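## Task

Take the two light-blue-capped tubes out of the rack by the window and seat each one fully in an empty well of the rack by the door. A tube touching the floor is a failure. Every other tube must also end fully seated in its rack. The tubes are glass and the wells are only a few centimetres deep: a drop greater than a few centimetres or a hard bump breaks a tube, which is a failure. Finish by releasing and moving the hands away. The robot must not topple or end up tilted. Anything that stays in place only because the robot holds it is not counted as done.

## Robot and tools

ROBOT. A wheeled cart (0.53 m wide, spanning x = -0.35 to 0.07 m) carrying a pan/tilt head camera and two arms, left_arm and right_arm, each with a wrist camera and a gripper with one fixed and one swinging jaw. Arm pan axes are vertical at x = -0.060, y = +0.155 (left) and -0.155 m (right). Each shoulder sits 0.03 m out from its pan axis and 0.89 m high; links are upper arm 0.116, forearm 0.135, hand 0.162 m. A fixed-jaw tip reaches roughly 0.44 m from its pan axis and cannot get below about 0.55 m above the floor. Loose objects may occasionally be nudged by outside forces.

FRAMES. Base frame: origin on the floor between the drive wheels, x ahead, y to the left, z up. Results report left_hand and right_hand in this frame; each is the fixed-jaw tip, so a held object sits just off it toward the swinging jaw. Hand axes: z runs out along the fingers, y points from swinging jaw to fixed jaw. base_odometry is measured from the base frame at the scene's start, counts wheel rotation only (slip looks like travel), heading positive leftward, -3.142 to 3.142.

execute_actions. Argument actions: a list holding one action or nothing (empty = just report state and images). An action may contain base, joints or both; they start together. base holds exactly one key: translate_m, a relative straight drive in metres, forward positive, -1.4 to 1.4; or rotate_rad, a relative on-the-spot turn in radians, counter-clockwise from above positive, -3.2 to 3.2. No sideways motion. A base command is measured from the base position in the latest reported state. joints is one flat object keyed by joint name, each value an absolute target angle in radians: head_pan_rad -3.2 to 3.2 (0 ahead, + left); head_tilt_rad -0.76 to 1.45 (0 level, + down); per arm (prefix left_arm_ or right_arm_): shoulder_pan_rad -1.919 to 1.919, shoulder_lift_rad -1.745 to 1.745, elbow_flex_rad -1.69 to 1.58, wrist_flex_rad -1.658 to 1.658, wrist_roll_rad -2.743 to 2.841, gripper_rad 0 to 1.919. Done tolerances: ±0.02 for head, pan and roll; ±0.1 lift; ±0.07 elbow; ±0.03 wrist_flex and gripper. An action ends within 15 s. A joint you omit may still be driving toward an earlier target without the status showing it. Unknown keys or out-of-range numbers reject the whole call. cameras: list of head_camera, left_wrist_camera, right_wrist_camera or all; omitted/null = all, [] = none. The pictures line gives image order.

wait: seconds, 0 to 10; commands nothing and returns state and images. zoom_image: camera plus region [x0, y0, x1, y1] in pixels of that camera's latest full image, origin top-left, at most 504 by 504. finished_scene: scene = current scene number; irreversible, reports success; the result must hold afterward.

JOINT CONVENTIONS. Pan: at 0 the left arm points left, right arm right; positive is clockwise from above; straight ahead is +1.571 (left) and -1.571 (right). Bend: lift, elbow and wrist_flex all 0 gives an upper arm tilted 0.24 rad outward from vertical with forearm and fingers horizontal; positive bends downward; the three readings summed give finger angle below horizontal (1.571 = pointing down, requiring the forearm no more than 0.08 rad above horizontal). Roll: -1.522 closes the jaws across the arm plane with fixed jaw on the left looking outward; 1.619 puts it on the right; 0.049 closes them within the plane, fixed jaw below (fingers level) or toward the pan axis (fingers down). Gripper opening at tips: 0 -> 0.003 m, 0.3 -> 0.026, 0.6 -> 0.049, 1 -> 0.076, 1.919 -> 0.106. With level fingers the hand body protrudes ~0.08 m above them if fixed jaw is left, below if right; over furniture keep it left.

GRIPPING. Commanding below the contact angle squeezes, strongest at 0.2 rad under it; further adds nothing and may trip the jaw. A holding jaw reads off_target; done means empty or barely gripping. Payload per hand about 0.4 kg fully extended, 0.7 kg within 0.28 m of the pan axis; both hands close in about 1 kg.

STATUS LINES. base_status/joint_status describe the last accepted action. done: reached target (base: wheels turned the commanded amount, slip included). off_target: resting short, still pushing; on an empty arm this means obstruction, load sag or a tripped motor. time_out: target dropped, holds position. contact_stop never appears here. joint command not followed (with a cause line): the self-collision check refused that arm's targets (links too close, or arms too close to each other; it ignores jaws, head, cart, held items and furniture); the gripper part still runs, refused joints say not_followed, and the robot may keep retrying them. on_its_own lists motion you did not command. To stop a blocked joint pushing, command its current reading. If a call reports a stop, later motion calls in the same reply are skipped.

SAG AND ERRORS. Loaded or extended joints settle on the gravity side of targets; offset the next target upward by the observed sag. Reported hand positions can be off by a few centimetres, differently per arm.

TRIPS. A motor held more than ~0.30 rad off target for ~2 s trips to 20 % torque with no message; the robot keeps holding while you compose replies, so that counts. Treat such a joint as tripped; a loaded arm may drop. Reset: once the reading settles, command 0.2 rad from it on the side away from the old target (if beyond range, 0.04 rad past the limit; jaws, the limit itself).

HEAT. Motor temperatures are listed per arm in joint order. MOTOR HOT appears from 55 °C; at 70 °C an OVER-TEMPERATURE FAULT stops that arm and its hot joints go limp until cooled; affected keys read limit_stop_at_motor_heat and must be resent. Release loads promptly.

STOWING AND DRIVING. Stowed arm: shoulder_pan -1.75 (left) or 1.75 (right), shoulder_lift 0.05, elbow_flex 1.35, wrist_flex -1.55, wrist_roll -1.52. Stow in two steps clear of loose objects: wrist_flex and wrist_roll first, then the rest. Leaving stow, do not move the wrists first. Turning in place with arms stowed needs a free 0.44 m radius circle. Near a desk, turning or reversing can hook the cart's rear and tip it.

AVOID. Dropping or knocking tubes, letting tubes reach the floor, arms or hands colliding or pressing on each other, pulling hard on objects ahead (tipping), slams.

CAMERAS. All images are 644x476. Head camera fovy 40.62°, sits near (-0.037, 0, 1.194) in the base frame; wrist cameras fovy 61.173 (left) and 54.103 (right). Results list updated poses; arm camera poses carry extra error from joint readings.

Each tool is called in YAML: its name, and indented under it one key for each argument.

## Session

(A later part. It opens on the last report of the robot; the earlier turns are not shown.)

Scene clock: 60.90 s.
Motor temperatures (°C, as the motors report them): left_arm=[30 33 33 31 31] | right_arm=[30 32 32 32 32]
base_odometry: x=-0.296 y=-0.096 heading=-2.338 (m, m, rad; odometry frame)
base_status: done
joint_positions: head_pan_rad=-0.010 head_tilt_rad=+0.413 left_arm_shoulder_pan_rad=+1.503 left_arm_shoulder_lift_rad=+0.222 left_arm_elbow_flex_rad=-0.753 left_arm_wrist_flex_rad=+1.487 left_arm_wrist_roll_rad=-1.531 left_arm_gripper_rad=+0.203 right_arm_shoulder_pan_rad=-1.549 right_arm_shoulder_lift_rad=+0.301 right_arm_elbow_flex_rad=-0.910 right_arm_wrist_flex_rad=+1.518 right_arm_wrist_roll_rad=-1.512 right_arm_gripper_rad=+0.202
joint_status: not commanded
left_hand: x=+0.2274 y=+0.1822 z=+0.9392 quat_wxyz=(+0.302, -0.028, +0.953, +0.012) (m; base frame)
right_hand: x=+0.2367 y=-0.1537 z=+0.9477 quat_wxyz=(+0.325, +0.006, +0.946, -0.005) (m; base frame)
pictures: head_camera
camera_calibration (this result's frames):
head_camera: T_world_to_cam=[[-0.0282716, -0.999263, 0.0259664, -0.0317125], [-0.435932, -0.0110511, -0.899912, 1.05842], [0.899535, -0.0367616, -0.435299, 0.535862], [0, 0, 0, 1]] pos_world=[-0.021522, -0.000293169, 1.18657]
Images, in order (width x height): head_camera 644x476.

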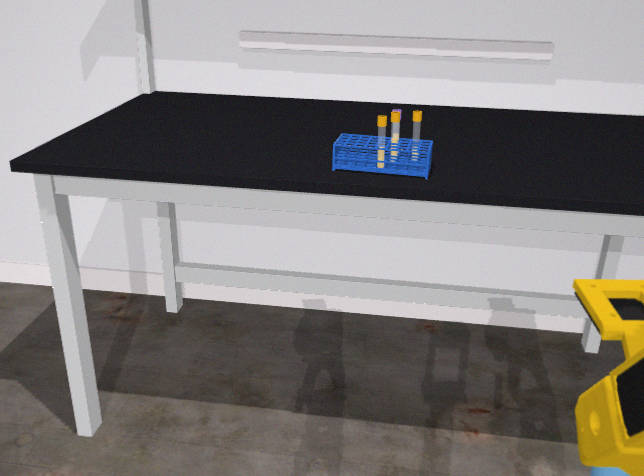

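execute_actions:
  actions:
    - {"base":{"rotate_rad":-0.125},"joints":{"left_arm_shoulder_pan_rad":1.82,"right_arm_shoulder_pan_rad":-1.86}}
  cameras: []

execute_actions:
  actions:
    - {"base":{"translate_m":0.93},"joints":{"head_tilt_rad":0.9}}

Scene clock: 62.57 s.
Motor temperatures (°C, as the motors report them): left_arm=[30 33 33 31 31] | right_arm=[30 32 32 32 32]
base_odometry: x=-0.296 y=-0.097 heading=-2.464 (m, m, rad; odometry frame)
base_status: done
joint_positions: head_pan_rad=-0.010 head_tilt_rad=+0.413 left_arm_shoulder_pan_rad=+1.814 left_arm_shoulder_lift_rad=+0.222 left_arm_elbow_flex_rad=-0.753 left_arm_wrist_flex_rad=+1.487 left_arm_wrist_roll_rad=-1.531 left_arm_gripper_rad=+0.203 right_arm_shoulder_pan_rad=-1.848 right_arm_shoulder_lift_rad=+0.301 right_arm_elbow_flex_rad=-0.910 right_arm_wrist_flex_rad=+1.518 right_arm_wrist_roll_rad=-1.512 right_arm_gripper_rad=+0.202
joint_status: all done
left_hand: x=+0.2219 y=+0.0929 z=+0.9392 quat_wxyz=(+0.300, +0.120, +0.946, -0.035) (m; base frame)
right_hand: x=+0.2231 y=-0.0663 z=+0.9477 quat_wxyz=(+0.322, -0.135, +0.936, +0.043) (m; base frame)
pictures: none
No camera images: the call's "cameras" was empty. Leave "cameras" out to get every camera's image.

Scene clock: 68.07 s.
Motor temperatures (°C, as the motors report them): left_arm=[30 33 33 31 31] | right_arm=[30 32 32 32 32]
base_odometry: x=-1.022 y=-0.679 heading=-2.463 (m, m, rad; odometry frame)
base_status: done
joint_positions: head_pan_rad=-0.010 head_tilt_rad=+0.895 left_arm_shoulder_pan_rad=+1.814 left_arm_shoulder_lift_rad=+0.222 left_arm_elbow_flex_rad=-0.753 left_arm_wrist_flex_rad=+1.487 left_arm_wrist_roll_rad=-1.531 left_arm_gripper_rad=+0.203 right_arm_shoulder_pan_rad=-1.848 right_arm_shoulder_lift_rad=+0.301 right_arm_elbow_flex_rad=-0.910 right_arm_wrist_flex_rad=+1.518 right_arm_wrist_roll_rad=-1.512 right_arm_gripper_rad=+0.202
joint_status: all done
left_hand: x=+0.2219 y=+0.0929 z=+0.9392 quat_wxyz=(+0.300, +0.120, +0.946, -0.035) (m; base frame)
right_hand: x=+0.2231 y=-0.0663 z=+0.9477 quat_wxyz=(+0.322, -0.135, +0.936, +0.043) (m; base frame)
pictures: head_camera, left_wrist_camera, right_wrist_camera
camera_calibration (this result's frames):
head_camera: T_world_to_cam=[[-0.0141286, -0.999404, 0.0315031, -0.0374205], [-0.803423, -0.00740889, -0.595362, 0.690616], [0.59524, -0.033722, -0.80284, 0.9446], [0, 0, 0, 1]] pos_world=[-0.00793583, -0.000427646, 1.17071]
left_wrist_camera: T_world_to_cam=[[-0.210343, -0.977538, -0.0132736, 0.148417], [-0.977427, 0.210555, -0.0173887, 0.237063], [0.019793, 0.00931641, -0.999761, 1.00496], [0, 0, 0, 1]] pos_world=[0.243039, 0.0858062, 1.01082]
right_wrist_camera: T_world_to_cam=[[0.324329, -0.945915, 0.00745199, -0.145945], [-0.94007, -0.323182, -0.108727, 0.308892], [0.105255, 0.028258, -0.994044, 0.989881], [0, 0, 0, 1]] pos_world=[0.233524, -0.0661951, 1.01866]
Images, in order (width x height): head_camera 644x476, left_wrist_camera 644x476, right_wrist_camera 644x476.

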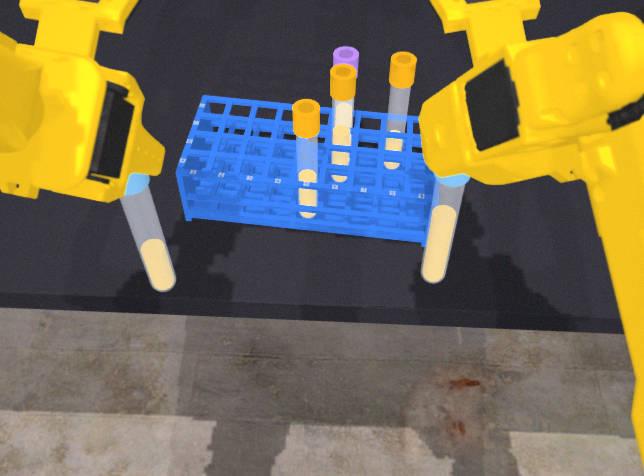

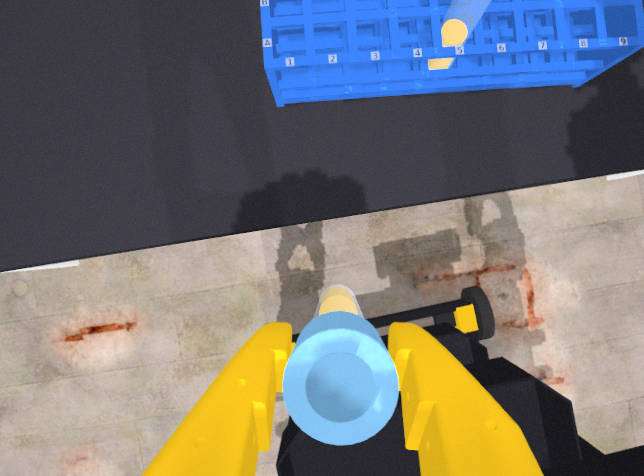

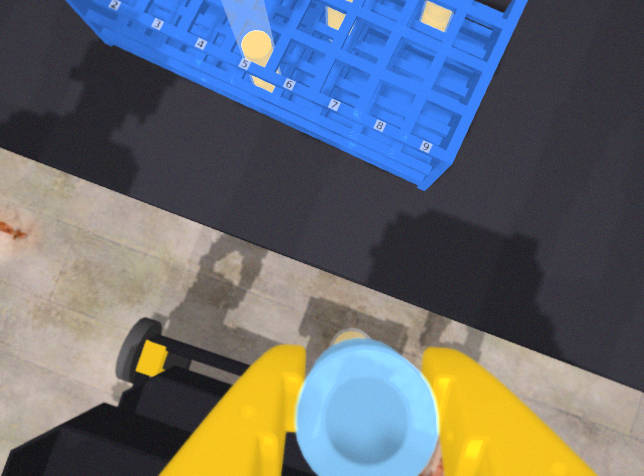

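execute_actions:
  actions:
    - {"base":{"translate_m":0.096},"joints":{"right_arm_elbow_flex_rad":-0.84,"right_arm_wrist_flex_rad":1.43}}

Scene clock: 69.97 s.
Motor temperatures (°C, as the motors report them): left_arm=[30 33 33 31 31] | right_arm=[30 32 32 32 32]
base_odometry: x=-1.096 y=-0.739 heading=-2.463 (m, m, rad; odometry frame)
base_status: done
joint_positions: head_pan_rad=-0.010 head_tilt_rad=+0.895 left_arm_shoulder_pan_rad=+1.814 left_arm_shoulder_lift_rad=+0.222 left_arm_elbow_flex_rad=-0.753 left_arm_wrist_flex_rad=+1.487 left_arm_wrist_roll_rad=-1.531 left_arm_gripper_rad=+0.203 right_arm_shoulder_pan_rad=-1.848 right_arm_shoulder_lift_rad=+0.301 right_arm_elbow_flex_rad=-0.836 right_arm_wrist_flex_rad=+1.443 right_arm_wrist_roll_rad=-1.512 right_arm_gripper_rad=+0.202
joint_status: all done
left_hand: x=+0.2219 y=+0.0929 z=+0.9392 quat_wxyz=(+0.300, +0.120, +0.946, -0.035) (m; base frame)
right_hand: x=+0.2288 y=-0.0647 z=+0.9397 quat_wxyz=(+0.322, -0.135, +0.936, +0.043) (m; base frame)
pictures: head_camera, left_wrist_camera, right_wrist_camera
camera_calibration (this result's frames):
head_camera: T_world_to_cam=[[-0.0141276, -0.999404, 0.0315032, -0.0374205], [-0.803439, -0.00740888, -0.59534, 0.69059], [0.595219, -0.0337217, -0.802856, 0.944618], [0, 0, 0, 1]] pos_world=[-0.0079353, -0.000427644, 1.17071]
left_wrist_camera: T_world_to_cam=[[-0.210343, -0.977538, -0.0132736, 0.148417], [-0.977427, 0.210555, -0.0173887, 0.237063], [0.019793, 0.00931641, -0.999761, 1.00496], [0, 0, 0, 1]] pos_world=[0.243039, 0.0858062, 1.01082]
right_wrist_camera: T_world_to_cam=[[0.324318, -0.945918, 0.00753301, -0.14627], [-0.939909, -0.323136, -0.11025, 0.315266], [0.106721, 0.0286757, -0.993875, 0.980827], [0, 0, 0, 1]] pos_world=[0.239084, -0.0646116, 1.01068]
Images, in order (width x height): head_camera 644x476, left_wrist_camera 644x476, right_wrist_camera 644x476.

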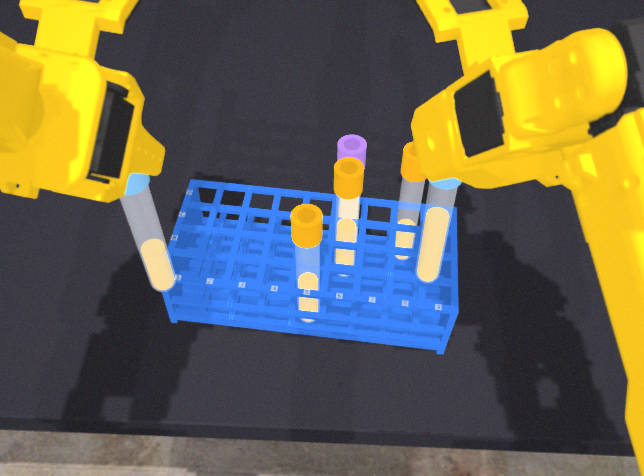

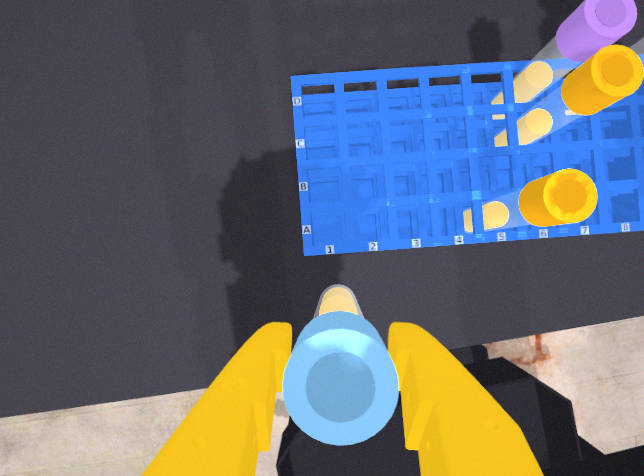

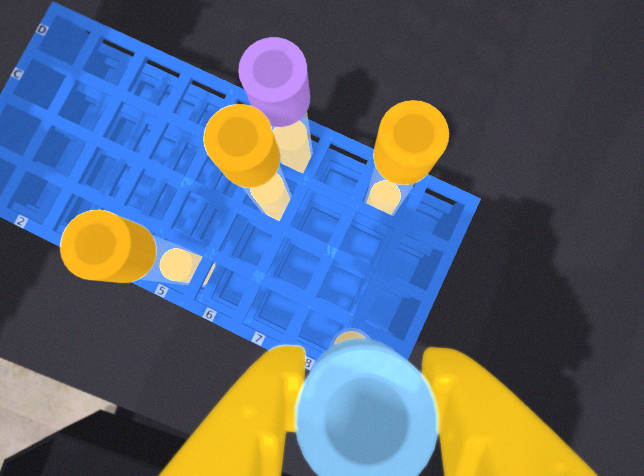

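execute_actions:
  actions:
    - {"base":{"translate_m":-0.011},"joints":{"right_arm_shoulder_pan_rad":-1.807,"right_arm_elbow_flex_rad":-0.76,"right_arm_wrist_flex_rad":1.35}}
  cameras: ["right_wrist_camera","head_camera"]

Scene clock: 71.80 s.
Motor temperatures (°C, as the motors report them): left_arm=[30 33 33 31 31] | right_arm=[30 32 32 32 32]
base_odometry: x=-1.087 y=-0.732 heading=-2.463 (m, m, rad; odometry frame)
base_status: done
joint_positions: head_pan_rad=-0.010 head_tilt_rad=+0.895 left_arm_shoulder_pan_rad=+1.814 left_arm_shoulder_lift_rad=+0.222 left_arm_elbow_flex_rad=-0.753 left_arm_wrist_flex_rad=+1.487 left_arm_wrist_roll_rad=-1.531 left_arm_gripper_rad=+0.203 right_arm_shoulder_pan_rad=-1.819 right_arm_shoulder_lift_rad=+0.301 right_arm_elbow_flex_rad=-0.755 right_arm_wrist_flex_rad=+1.362 right_arm_wrist_roll_rad=-1.512 right_arm_gripper_rad=+0.202
joint_status: all done
left_hand: x=+0.2219 y=+0.0929 z=+0.9392 quat_wxyz=(+0.300, +0.120, +0.946, -0.035) (m; base frame)
right_hand: x=+0.2367 y=-0.0718 z=+0.9302 quat_wxyz=(+0.323, -0.122, +0.938, +0.039) (m; base frame)
pictures: head_camera, right_wrist_camera
camera_calibration (this result's frames):
head_camera: T_world_to_cam=[[-0.0141257, -0.999404, 0.0315035, -0.0374207], [-0.803474, -0.00740859, -0.595294, 0.690535], [0.595172, -0.0337212, -0.80289, 0.944655], [0, 0, 0, 1]] pos_world=[-0.00793417, -0.000427653, 1.1707]
right_wrist_camera: T_world_to_cam=[[0.296615, -0.954967, 0.00753301, -0.149558], [-0.948926, -0.295608, -0.11025, 0.323481], [0.107512, 0.0255535, -0.993875, 0.970381], [0, 0, 0, 1]] pos_world=[0.246993, -0.0719959, 1.00123]
Images, in order (width x height): head_camera 644x476, right_wrist_camera 644x476.

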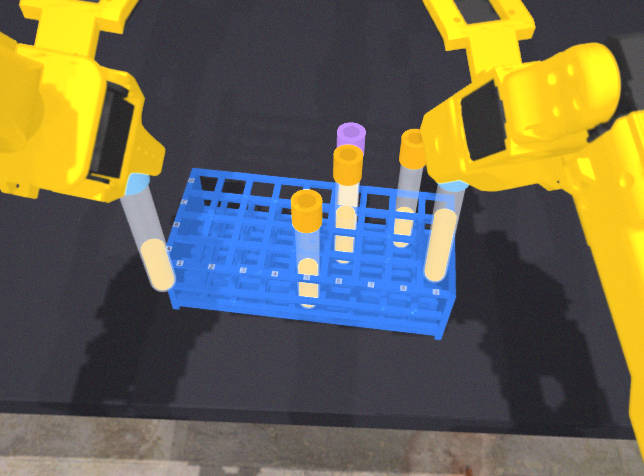

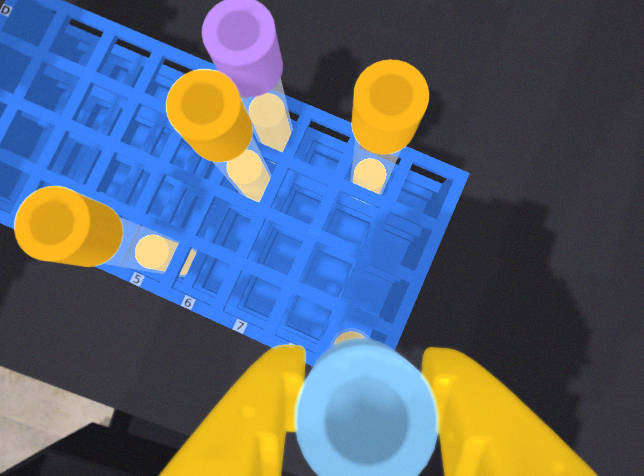

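Centre ≈(354,348): aligned.

execute_actions:
  actions:
    - {"base":{"translate_m":-0.007},"joints":{"right_arm_shoulder_pan_rad":-1.798,"right_arm_elbow_flex_rad":-0.60,"right_arm_wrist_flex_rad":1.195}}
  cameras: ["right_wrist_camera","head_camera"]

execute_actions:
  actions:
    - {"base":{"translate_m":-0.004},"joints":{"right_arm_shoulder_pan_rad":-1.794,"right_arm_elbow_flex_rad":-0.47,"right_arm_wrist_flex_rad":1.065}}
  cameras: ["right_wrist_camera","head_camera"]

Scene clock: 73.27 s.
Motor temperatures (°C, as the motors report them): left_arm=[30 33 33 31 31] | right_arm=[30 32 32 32 32]
base_odometry: x=-1.081 y=-0.727 heading=-2.463 (m, m, rad; odometry frame)
base_status: done
joint_positions: head_pan_rad=-0.010 head_tilt_rad=+0.895 left_arm_shoulder_pan_rad=+1.814 left_arm_shoulder_lift_rad=+0.222 left_arm_elbow_flex_rad=-0.753 left_arm_wrist_flex_rad=+1.487 left_arm_wrist_roll_rad=-1.531 left_arm_gripper_rad=+0.203 right_arm_shoulder_pan_rad=-1.808 right_arm_shoulder_lift_rad=+0.301 right_arm_elbow_flex_rad=-0.594 right_arm_wrist_flex_rad=+1.210 right_arm_wrist_roll_rad=-1.512 right_arm_gripper_rad=+0.202
joint_status: all done
left_hand: x=+0.2219 y=+0.0929 z=+0.9392 quat_wxyz=(+0.300, +0.120, +0.946, -0.035) (m; base frame)
right_hand: x=+0.2449 y=-0.0732 z=+0.9094 quat_wxyz=(+0.319, -0.117, +0.940, +0.036) (m; base frame)
pictures: head_camera, right_wrist_camera
camera_calibration (this result's frames):
head_camera: T_world_to_cam=[[-0.014125, -0.999404, 0.0315036, -0.0374208], [-0.803487, -0.00740851, -0.595276, 0.690514], [0.595155, -0.033721, -0.802903, 0.94467], [0, 0, 0, 1]] pos_world=[-0.00793373, -0.000427655, 1.1707]
right_wrist_camera: T_world_to_cam=[[0.286409, -0.958081, 0.00704664, -0.150472], [-0.952991, -0.285631, -0.101111, 0.321948], [0.098885, 0.0222436, -0.99485, 0.951613], [0, 0, 0, 1]] pos_world=[0.25581, -0.0733737, 0.980325]
Images, in order (width x height): head_camera 644x476, right_wrist_camera 644x476.

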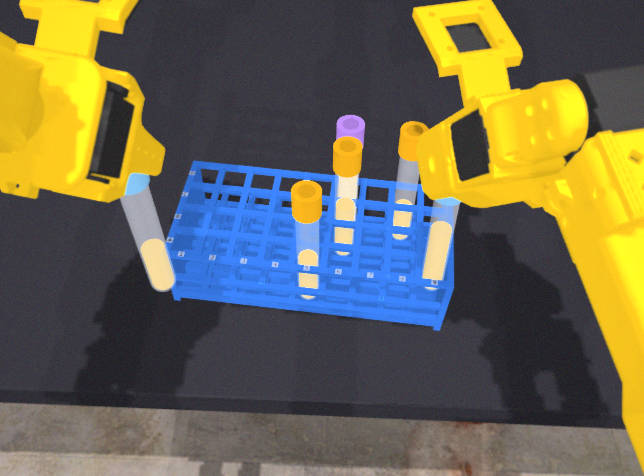

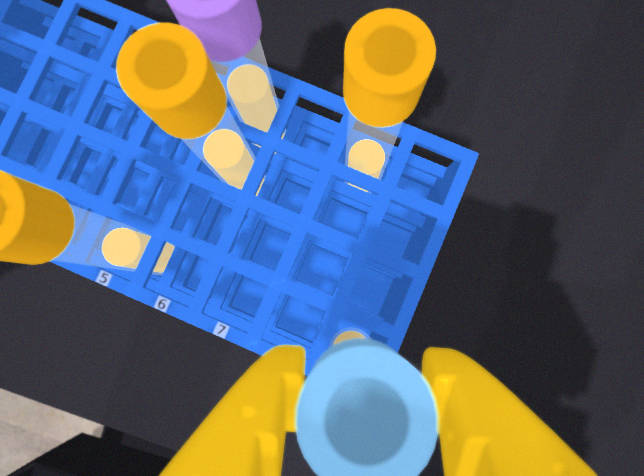

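Scene clock: 74.03 s.
Motor temperatures (°C, as the motors report them): left_arm=[30 33 33 31 31] | right_arm=[30 32 32 32 32]
base_odometry: x=-1.078 y=-0.725 heading=-2.463 (m, m, rad; odometry frame)
base_status: done
joint_positions: head_pan_rad=-0.010 head_tilt_rad=+0.895 left_arm_shoulder_pan_rad=+1.814 left_arm_shoulder_lift_rad=+0.222 left_arm_elbow_flex_rad=-0.753 left_arm_wrist_flex_rad=+1.487 left_arm_wrist_roll_rad=-1.531 left_arm_gripper_rad=+0.203 right_arm_shoulder_pan_rad=-1.802 right_arm_shoulder_lift_rad=+0.301 right_arm_elbow_flex_rad=-0.463 right_arm_wrist_flex_rad=+1.078 right_arm_wrist_roll_rad=-1.512 right_arm_gripper_rad=+0.202
joint_status: all done
left_hand: x=+0.2219 y=+0.0929 z=+0.9392 quat_wxyz=(+0.300, +0.120, +0.946, -0.035) (m; base frame)
right_hand: x=+0.2500 y=-0.0740 z=+0.8926 quat_wxyz=(+0.320, -0.114, +0.940, +0.036) (m; base frame)
pictures: head_camera, right_wrist_camera
camera_calibration (this result's frames):
head_camera: T_world_to_cam=[[-0.0141253, -0.999404, 0.0315036, -0.0374208], [-0.803488, -0.00740818, -0.595275, 0.690513], [0.595153, -0.0337212, -0.802904, 0.944671], [0, 0, 0, 1]] pos_world=[-0.00793369, -0.000427671, 1.1707]
right_wrist_camera: T_world_to_cam=[[0.280514, -0.959823, 0.00712775, -0.151301], [-0.954573, -0.279742, -0.102634, 0.327161], [0.100505, 0.0219865, -0.994694, 0.933818], [0, 0, 0, 1]] pos_world=[0.260888, -0.0742328, 0.963519]
Images, in order (width x height): head_camera 644x476, right_wrist_camera 644x476.

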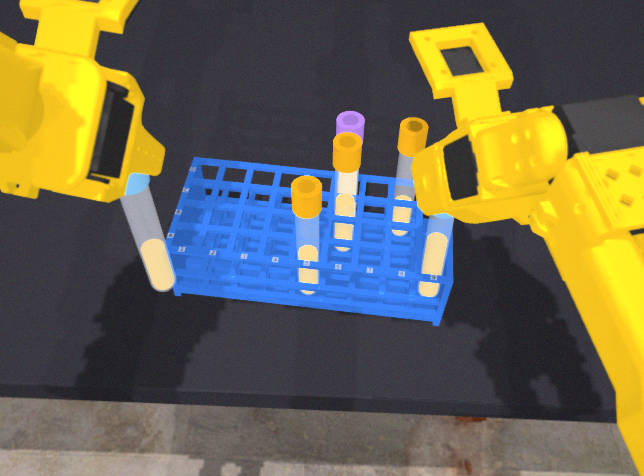

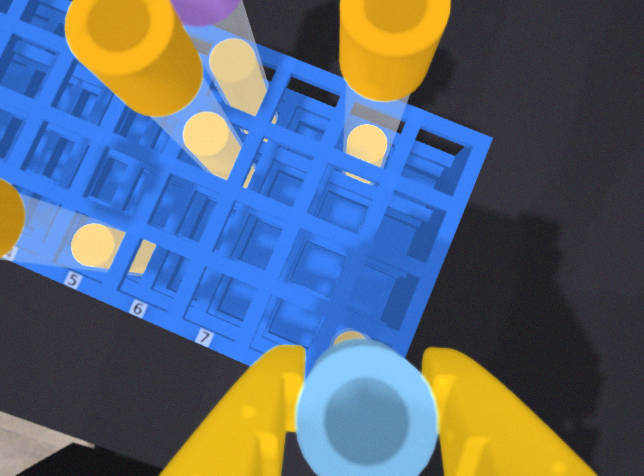

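execute_actions:
  actions:
    - {"joints":{"right_arm_elbow_flex_rad":-0.41,"right_arm_wrist_flex_rad":1.0}}
  cameras: []

execute_actions:
  actions:
    - {"joints":{"right_arm_gripper_rad":0.35}}
  cameras: []

execute_actions:
  actions:
    - {"joints":{"right_arm_elbow_flex_rad":-0.8,"right_arm_shoulder_lift_rad":0.0,"right_arm_wrist_flex_rad":1.5}}
  cameras: []

execute_actions:
  actions:
    - {"base":{"translate_m":0.05},"joints":{"left_arm_elbow_flex_rad":-0.62,"left_arm_wrist_flex_rad":1.34}}
  cameras: ["left_wrist_camera","head_camera"]

Scene clock: 75.60 s.
Motor temperatures (°C, as the motors report them): left_arm=[30 33 33 31 31] | right_arm=[30 32 32 32 32]
base_odometry: x=-1.078 y=-0.725 heading=-2.463 (m, m, rad; odometry frame)
base_status: not commanded
joint_positions: head_pan_rad=-0.010 head_tilt_rad=+0.895 left_arm_shoulder_pan_rad=+1.814 left_arm_shoulder_lift_rad=+0.222 left_arm_elbow_flex_rad=-0.753 left_arm_wrist_flex_rad=+1.487 left_arm_wrist_roll_rad=-1.531 left_arm_gripper_rad=+0.203 right_arm_shoulder_pan_rad=-1.801 right_arm_shoulder_lift_rad=+0.301 right_arm_elbow_flex_rad=-0.410 right_arm_wrist_flex_rad=+1.014 right_arm_wrist_roll_rad=-1.512 right_arm_gripper_rad=+0.202
joint_status: all done
left_hand: x=+0.2219 y=+0.0929 z=+0.9392 quat_wxyz=(+0.300, +0.120, +0.946, -0.035) (m; base frame)
right_hand: x=+0.2527 y=-0.0739 z=+0.8865 quat_wxyz=(+0.325, -0.113, +0.938, +0.036) (m; base frame)
pictures: none
No camera images: the call's "cameras" was empty. Leave "cameras" out to get every camera's image.

Scene clock: 76.30 s.
Motor temperatures (°C, as the motors report them): left_arm=[30 33 33 31 31] | right_arm=[30 32 32 32 32]
base_odometry: x=-1.078 y=-0.725 heading=-2.463 (m, m, rad; odometry frame)
base_status: not commanded
joint_positions: head_pan_rad=-0.010 head_tilt_rad=+0.895 left_arm_shoulder_pan_rad=+1.814 left_arm_shoulder_lift_rad=+0.222 left_arm_elbow_flex_rad=-0.753 left_arm_wrist_flex_rad=+1.487 left_arm_wrist_roll_rad=-1.531 left_arm_gripper_rad=+0.203 right_arm_shoulder_pan_rad=-1.801 right_arm_shoulder_lift_rad=+0.301 right_arm_elbow_flex_rad=-0.407 right_arm_wrist_flex_rad=+1.012 right_arm_wrist_roll_rad=-1.512 right_arm_gripper_rad=+0.337
joint_status: all done
left_hand: x=+0.2219 y=+0.0929 z=+0.9392 quat_wxyz=(+0.300, +0.120, +0.946, -0.035) (m; base frame)
right_hand: x=+0.2526 y=-0.0739 z=+0.8860 quat_wxyz=(+0.324, -0.113, +0.939, +0.036) (m; base frame)
pictures: none
No camera images: the call's "cameras" was empty. Leave "cameras" out to get every camera's image.

Scene clock: 77.43 s.
Motor temperatures (°C, as the motors report them): left_arm=[30 33 33 31 31] | right_arm=[30 32 32 32 32]
base_odometry: x=-1.078 y=-0.725 heading=-2.463 (m, m, rad; odometry frame)
base_status: not commanded
joint_positions: head_pan_rad=-0.010 head_tilt_rad=+0.895 left_arm_shoulder_pan_rad=+1.814 left_arm_shoulder_lift_rad=+0.222 left_arm_elbow_flex_rad=-0.753 left_arm_wrist_flex_rad=+1.487 left_arm_wrist_roll_rad=-1.531 left_arm_gripper_rad=+0.203 right_arm_shoulder_pan_rad=-1.801 right_arm_shoulder_lift_rad=+0.043 right_arm_elbow_flex_rad=-0.764 right_arm_wrist_flex_rad=+1.498 right_arm_wrist_roll_rad=-1.512 right_arm_gripper_rad=+0.338
joint_status: all done
left_hand: x=+0.2219 y=+0.0929 z=+0.9392 quat_wxyz=(+0.300, +0.120, +0.946, -0.035) (m; base frame)
right_hand: x=+0.2064 y=-0.0847 z=+0.9853 quat_wxyz=(+0.384, -0.110, +0.916, +0.042) (m; base frame)
pictures: none
No camera images: the call's "cameras" was empty. Leave "cameras" out to get every camera's image.

Scene clock: 78.40 s.
Motor temperatures (°C, as the motors report them): left_arm=[30 33 33 31 31] | right_arm=[30 32 32 32 32]
base_odometry: x=-1.117 y=-0.756 heading=-2.463 (m, m, rad; odometry frame)
base_status: done
joint_positions: head_pan_rad=-0.010 head_tilt_rad=+0.895 left_arm_shoulder_pan_rad=+1.814 left_arm_shoulder_lift_rad=+0.222 left_arm_elbow_flex_rad=-0.615 left_arm_wrist_flex_rad=+1.354 left_arm_wrist_roll_rad=-1.531 left_arm_gripper_rad=+0.203 right_arm_shoulder_pan_rad=-1.801 right_arm_shoulder_lift_rad=+0.043 right_arm_elbow_flex_rad=-0.766 right_arm_wrist_flex_rad=+1.498 right_arm_wrist_roll_rad=-1.512 right_arm_gripper_rad=+0.338
joint_status: all done
left_hand: x=+0.2300 y=+0.0909 z=+0.9224 quat_wxyz=(+0.298, +0.120, +0.946, -0.035) (m; base frame)
right_hand: x=+0.2064 y=-0.0847 z=+0.9856 quat_wxyz=(+0.385, -0.110, +0.915, +0.042) (m; base frame)
pictures: head_camera, left_wrist_camera
camera_calibration (this result's frames):
head_camera: T_world_to_cam=[[-0.0141252, -0.999404, 0.0315036, -0.0374208], [-0.803488, -0.00740827, -0.595275, 0.690513], [0.595153, -0.0337211, -0.802904, 0.944671], [0, 0, 0, 1]] pos_world=[-0.00793369, -0.000427666, 1.1707]
left_wrist_camera: T_world_to_cam=[[-0.210403, -0.977523, -0.0134195, 0.148078], [-0.977495, 0.210572, -0.0127896, 0.240867], [0.0153279, 0.0104265, -0.999828, 0.989051], [0, 0, 0, 1]] pos_world=[0.251442, 0.0837169, 0.993949]
Images, in order (width x height): head_camera 644x476, left_wrist_camera 644x476.

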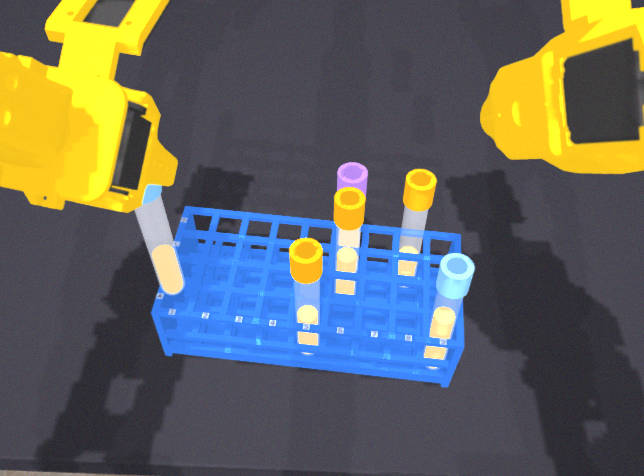

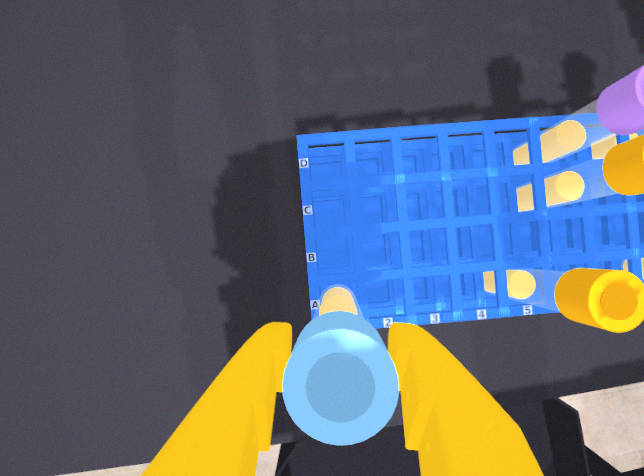

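Aligned.

execute_actions:
  actions:
    - {"base":{"translate_m":-0.007},"joints":{"left_arm_elbow_flex_rad":-0.45,"left_arm_wrist_flex_rad":1.17}}
  cameras: ["left_wrist_camera"]

execute_actions:
  actions:
    - {"base":{"translate_m":-0.003},"joints":{"left_arm_elbow_flex_rad":-0.31,"left_arm_wrist_flex_rad":1.03}}
  cameras: ["left_wrist_camera","head_camera"]

Scene clock: 80.03 s.
Motor temperatures (°C, as the motors report them): left_arm=[30 33 33 31 31] | right_arm=[30 32 32 32 32]
base_odometry: x=-1.112 y=-0.751 heading=-2.463 (m, m, rad; odometry frame)
base_status: done
joint_positions: head_pan_rad=-0.010 head_tilt_rad=+0.895 left_arm_shoulder_pan_rad=+1.814 left_arm_shoulder_lift_rad=+0.222 left_arm_elbow_flex_rad=-0.443 left_arm_wrist_flex_rad=+1.185 left_arm_wrist_roll_rad=-1.531 left_arm_gripper_rad=+0.203 right_arm_shoulder_pan_rad=-1.801 right_arm_shoulder_lift_rad=+0.043 right_arm_elbow_flex_rad=-0.766 right_arm_wrist_flex_rad=+1.498 right_arm_wrist_roll_rad=-1.512 right_arm_gripper_rad=+0.338
joint_status: all done
left_hand: x=+0.2372 y=+0.0891 z=+0.9003 quat_wxyz=(+0.297, +0.120, +0.947, -0.035) (m; base frame)
right_hand: x=+0.2064 y=-0.0847 z=+0.9856 quat_wxyz=(+0.385, -0.110, +0.915, +0.042) (m; base frame)
pictures: left_wrist_camera
camera_calibration (this result's frames):
left_wrist_camera: T_world_to_cam=[[-0.210443, -0.977513, -0.0135166, 0.147642], [-0.977528, 0.210581, -0.00972335, 0.245267], [0.012351, 0.0111666, -0.999861, 0.967555], [0, 0, 0, 1]] pos_world=[0.258875, 0.0818689, 0.971802]
Images, in order (width x height): left_wrist_camera 644x476.

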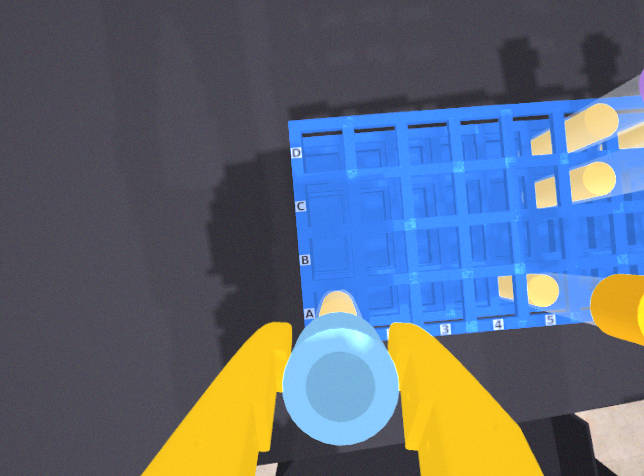

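Scene clock: 80.83 s.
Motor temperatures (°C, as the motors report them): left_arm=[30 33 33 31 31] | right_arm=[30 32 32 32 32]
base_odometry: x=-1.109 y=-0.750 heading=-2.463 (m, m, rad; odometry frame)
base_status: done
joint_positions: head_pan_rad=-0.010 head_tilt_rad=+0.895 left_arm_shoulder_pan_rad=+1.814 left_arm_shoulder_lift_rad=+0.222 left_arm_elbow_flex_rad=-0.302 left_arm_wrist_flex_rad=+1.045 left_arm_wrist_roll_rad=-1.531 left_arm_gripper_rad=+0.202 right_arm_shoulder_pan_rad=-1.801 right_arm_shoulder_lift_rad=+0.043 right_arm_elbow_flex_rad=-0.766 right_arm_wrist_flex_rad=+1.498 right_arm_wrist_roll_rad=-1.512 right_arm_gripper_rad=+0.338
joint_status: all done
left_hand: x=+0.2405 y=+0.0882 z=+0.8815 quat_wxyz=(+0.296, +0.120, +0.947, -0.035) (m; base frame)
right_hand: x=+0.2064 y=-0.0847 z=+0.9856 quat_wxyz=(+0.385, -0.110, +0.915, +0.042) (m; base frame)
pictures: head_camera, left_wrist_camera
camera_calibration (this result's frames):
head_camera: T_world_to_cam=[[-0.014125, -0.999404, 0.0315036, -0.0374208], [-0.803489, -0.00740838, -0.595273, 0.690511], [0.595152, -0.033721, -0.802906, 0.944672], [0, 0, 0, 1]] pos_world=[-0.00793366, -0.000427661, 1.1707]
left_wrist_camera: T_world_to_cam=[[-0.210463, -0.977508, -0.0135651, 0.147328], [-0.977541, 0.210584, -0.00819019, 0.247108], [0.0108626, 0.0115367, -0.999874, 0.949026], [0, 0, 0, 1]] pos_world=[0.262256, 0.0810284, 0.952929]
Images, in order (width x height): head_camera 644x476, left_wrist_camera 644x476.

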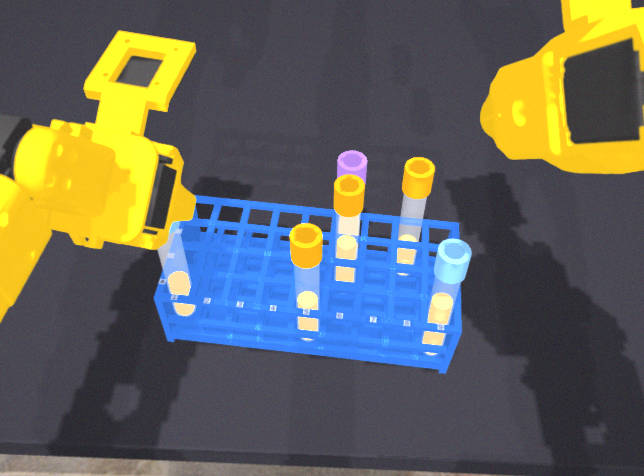

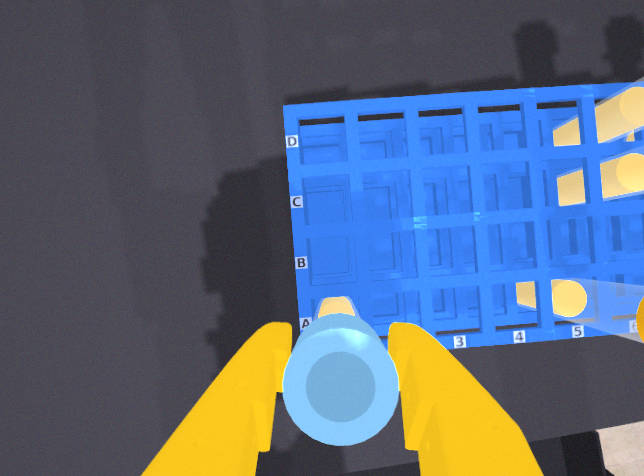

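execute_actions:
  actions:
    - {"joints":{"left_arm_elbow_flex_rad":-0.24,"left_arm_wrist_flex_rad":0.96}}
  cameras: []

execute_actions:
  actions:
    - {"joints":{"left_arm_gripper_rad":0.35}}
  cameras: []

execute_actions:
  actions:
    - {"base":{"translate_m":-0.25},"joints":{"head_tilt_rad":0.65,"left_arm_elbow_flex_rad":-0.7,"left_arm_wrist_flex_rad":1.4}}
  cameras: ["head_camera"]

Scene clock: 82.17 s.
Motor temperatures (°C, as the motors report them): left_arm=[30 33 33 31 31] | right_arm=[30 32 32 32 32]
base_odometry: x=-1.109 y=-0.750 heading=-2.463 (m, m, rad; odometry frame)
base_status: not commanded
joint_positions: head_pan_rad=-0.010 head_tilt_rad=+0.895 left_arm_shoulder_pan_rad=+1.814 left_arm_shoulder_lift_rad=+0.222 left_arm_elbow_flex_rad=-0.234 left_arm_wrist_flex_rad=+0.976 left_arm_wrist_roll_rad=-1.531 left_arm_gripper_rad=+0.202 right_arm_shoulder_pan_rad=-1.801 right_arm_shoulder_lift_rad=+0.043 right_arm_elbow_flex_rad=-0.766 right_arm_wrist_flex_rad=+1.498 right_arm_wrist_roll_rad=-1.512 right_arm_gripper_rad=+0.338
joint_status: all done
left_hand: x=+0.2415 y=+0.0880 z=+0.8726 quat_wxyz=(+0.297, +0.120, +0.947, -0.035) (m; base frame)
right_hand: x=+0.2064 y=-0.0847 z=+0.9856 quat_wxyz=(+0.385, -0.110, +0.915, +0.042) (m; base frame)
pictures: none
No camera images: the call's "cameras" was empty. Leave "cameras" out to get every camera's image.

Scene clock: 82.87 s.
Motor temperatures (°C, as the motors report them): left_arm=[30 33 33 31 31] | right_arm=[30 32 32 32 32]
base_odometry: x=-1.109 y=-0.750 heading=-2.463 (m, m, rad; odometry frame)
base_status: not commanded
joint_positions: head_pan_rad=-0.010 head_tilt_rad=+0.895 left_arm_shoulder_pan_rad=+1.814 left_arm_shoulder_lift_rad=+0.222 left_arm_elbow_flex_rad=-0.234 left_arm_wrist_flex_rad=+0.972 left_arm_wrist_roll_rad=-1.531 left_arm_gripper_rad=+0.343 right_arm_shoulder_pan_rad=-1.801 right_arm_shoulder_lift_rad=+0.043 right_arm_elbow_flex_rad=-0.766 right_arm_wrist_flex_rad=+1.498 right_arm_wrist_roll_rad=-1.512 right_arm_gripper_rad=+0.338
joint_status: all done
left_hand: x=+0.2420 y=+0.0879 z=+0.8730 quat_wxyz=(+0.299, +0.120, +0.946, -0.035) (m; base frame)
right_hand: x=+0.2064 y=-0.0847 z=+0.9856 quat_wxyz=(+0.385, -0.110, +0.915, +0.042) (m; base frame)
pictures: none
No camera images: the call's "cameras" was empty. Leave "cameras" out to get every camera's image.

Scene clock: 84.97 s.
Motor temperatures (°C, as the motors report them): left_arm=[30 33 33 31 31] | right_arm=[30 32 32 32 32]
base_odometry: x=-0.915 y=-0.593 heading=-2.464 (m, m, rad; odometry frame)
base_status: done
joint_positions: head_pan_rad=-0.010 head_tilt_rad=+0.664 left_arm_shoulder_pan_rad=+1.814 left_arm_shoulder_lift_rad=+0.222 left_arm_elbow_flex_rad=-0.664 left_arm_wrist_flex_rad=+1.398 left_arm_wrist_roll_rad=-1.531 left_arm_gripper_rad=+0.343 right_arm_shoulder_pan_rad=-1.801 right_arm_shoulder_lift_rad=+0.043 right_arm_elbow_flex_rad=-0.766 right_arm_wrist_flex_rad=+1.498 right_arm_wrist_roll_rad=-1.512 right_arm_gripper_rad=+0.338
joint_status: all done
left_hand: x=+0.2278 y=+0.0914 z=+0.9288 quat_wxyz=(+0.300, +0.120, +0.946, -0.035) (m; base frame)
right_hand: x=+0.2064 y=-0.0847 z=+0.9856 quat_wxyz=(+0.385, -0.110, +0.915, +0.042) (m; base frame)
pictures: head_camera
camera_calibration (this result's frames):
head_camera: T_world_to_cam=[[-0.021228, -0.999333, 0.029705, -0.0356845], [-0.645817, -0.00897457, -0.76344, 0.891481], [0.763197, -0.0353902, -0.645196, 0.771046], [0, 0, 0, 1]] pos_world=[-0.0134842, -0.000372525, 1.17913]
Images, in order (width x height): head_camera 644x476.

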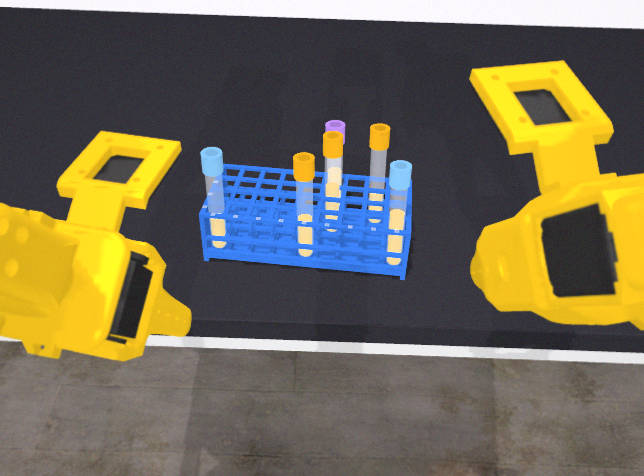

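finished_scene:
  scene: 2

The scene is finished: the task was done.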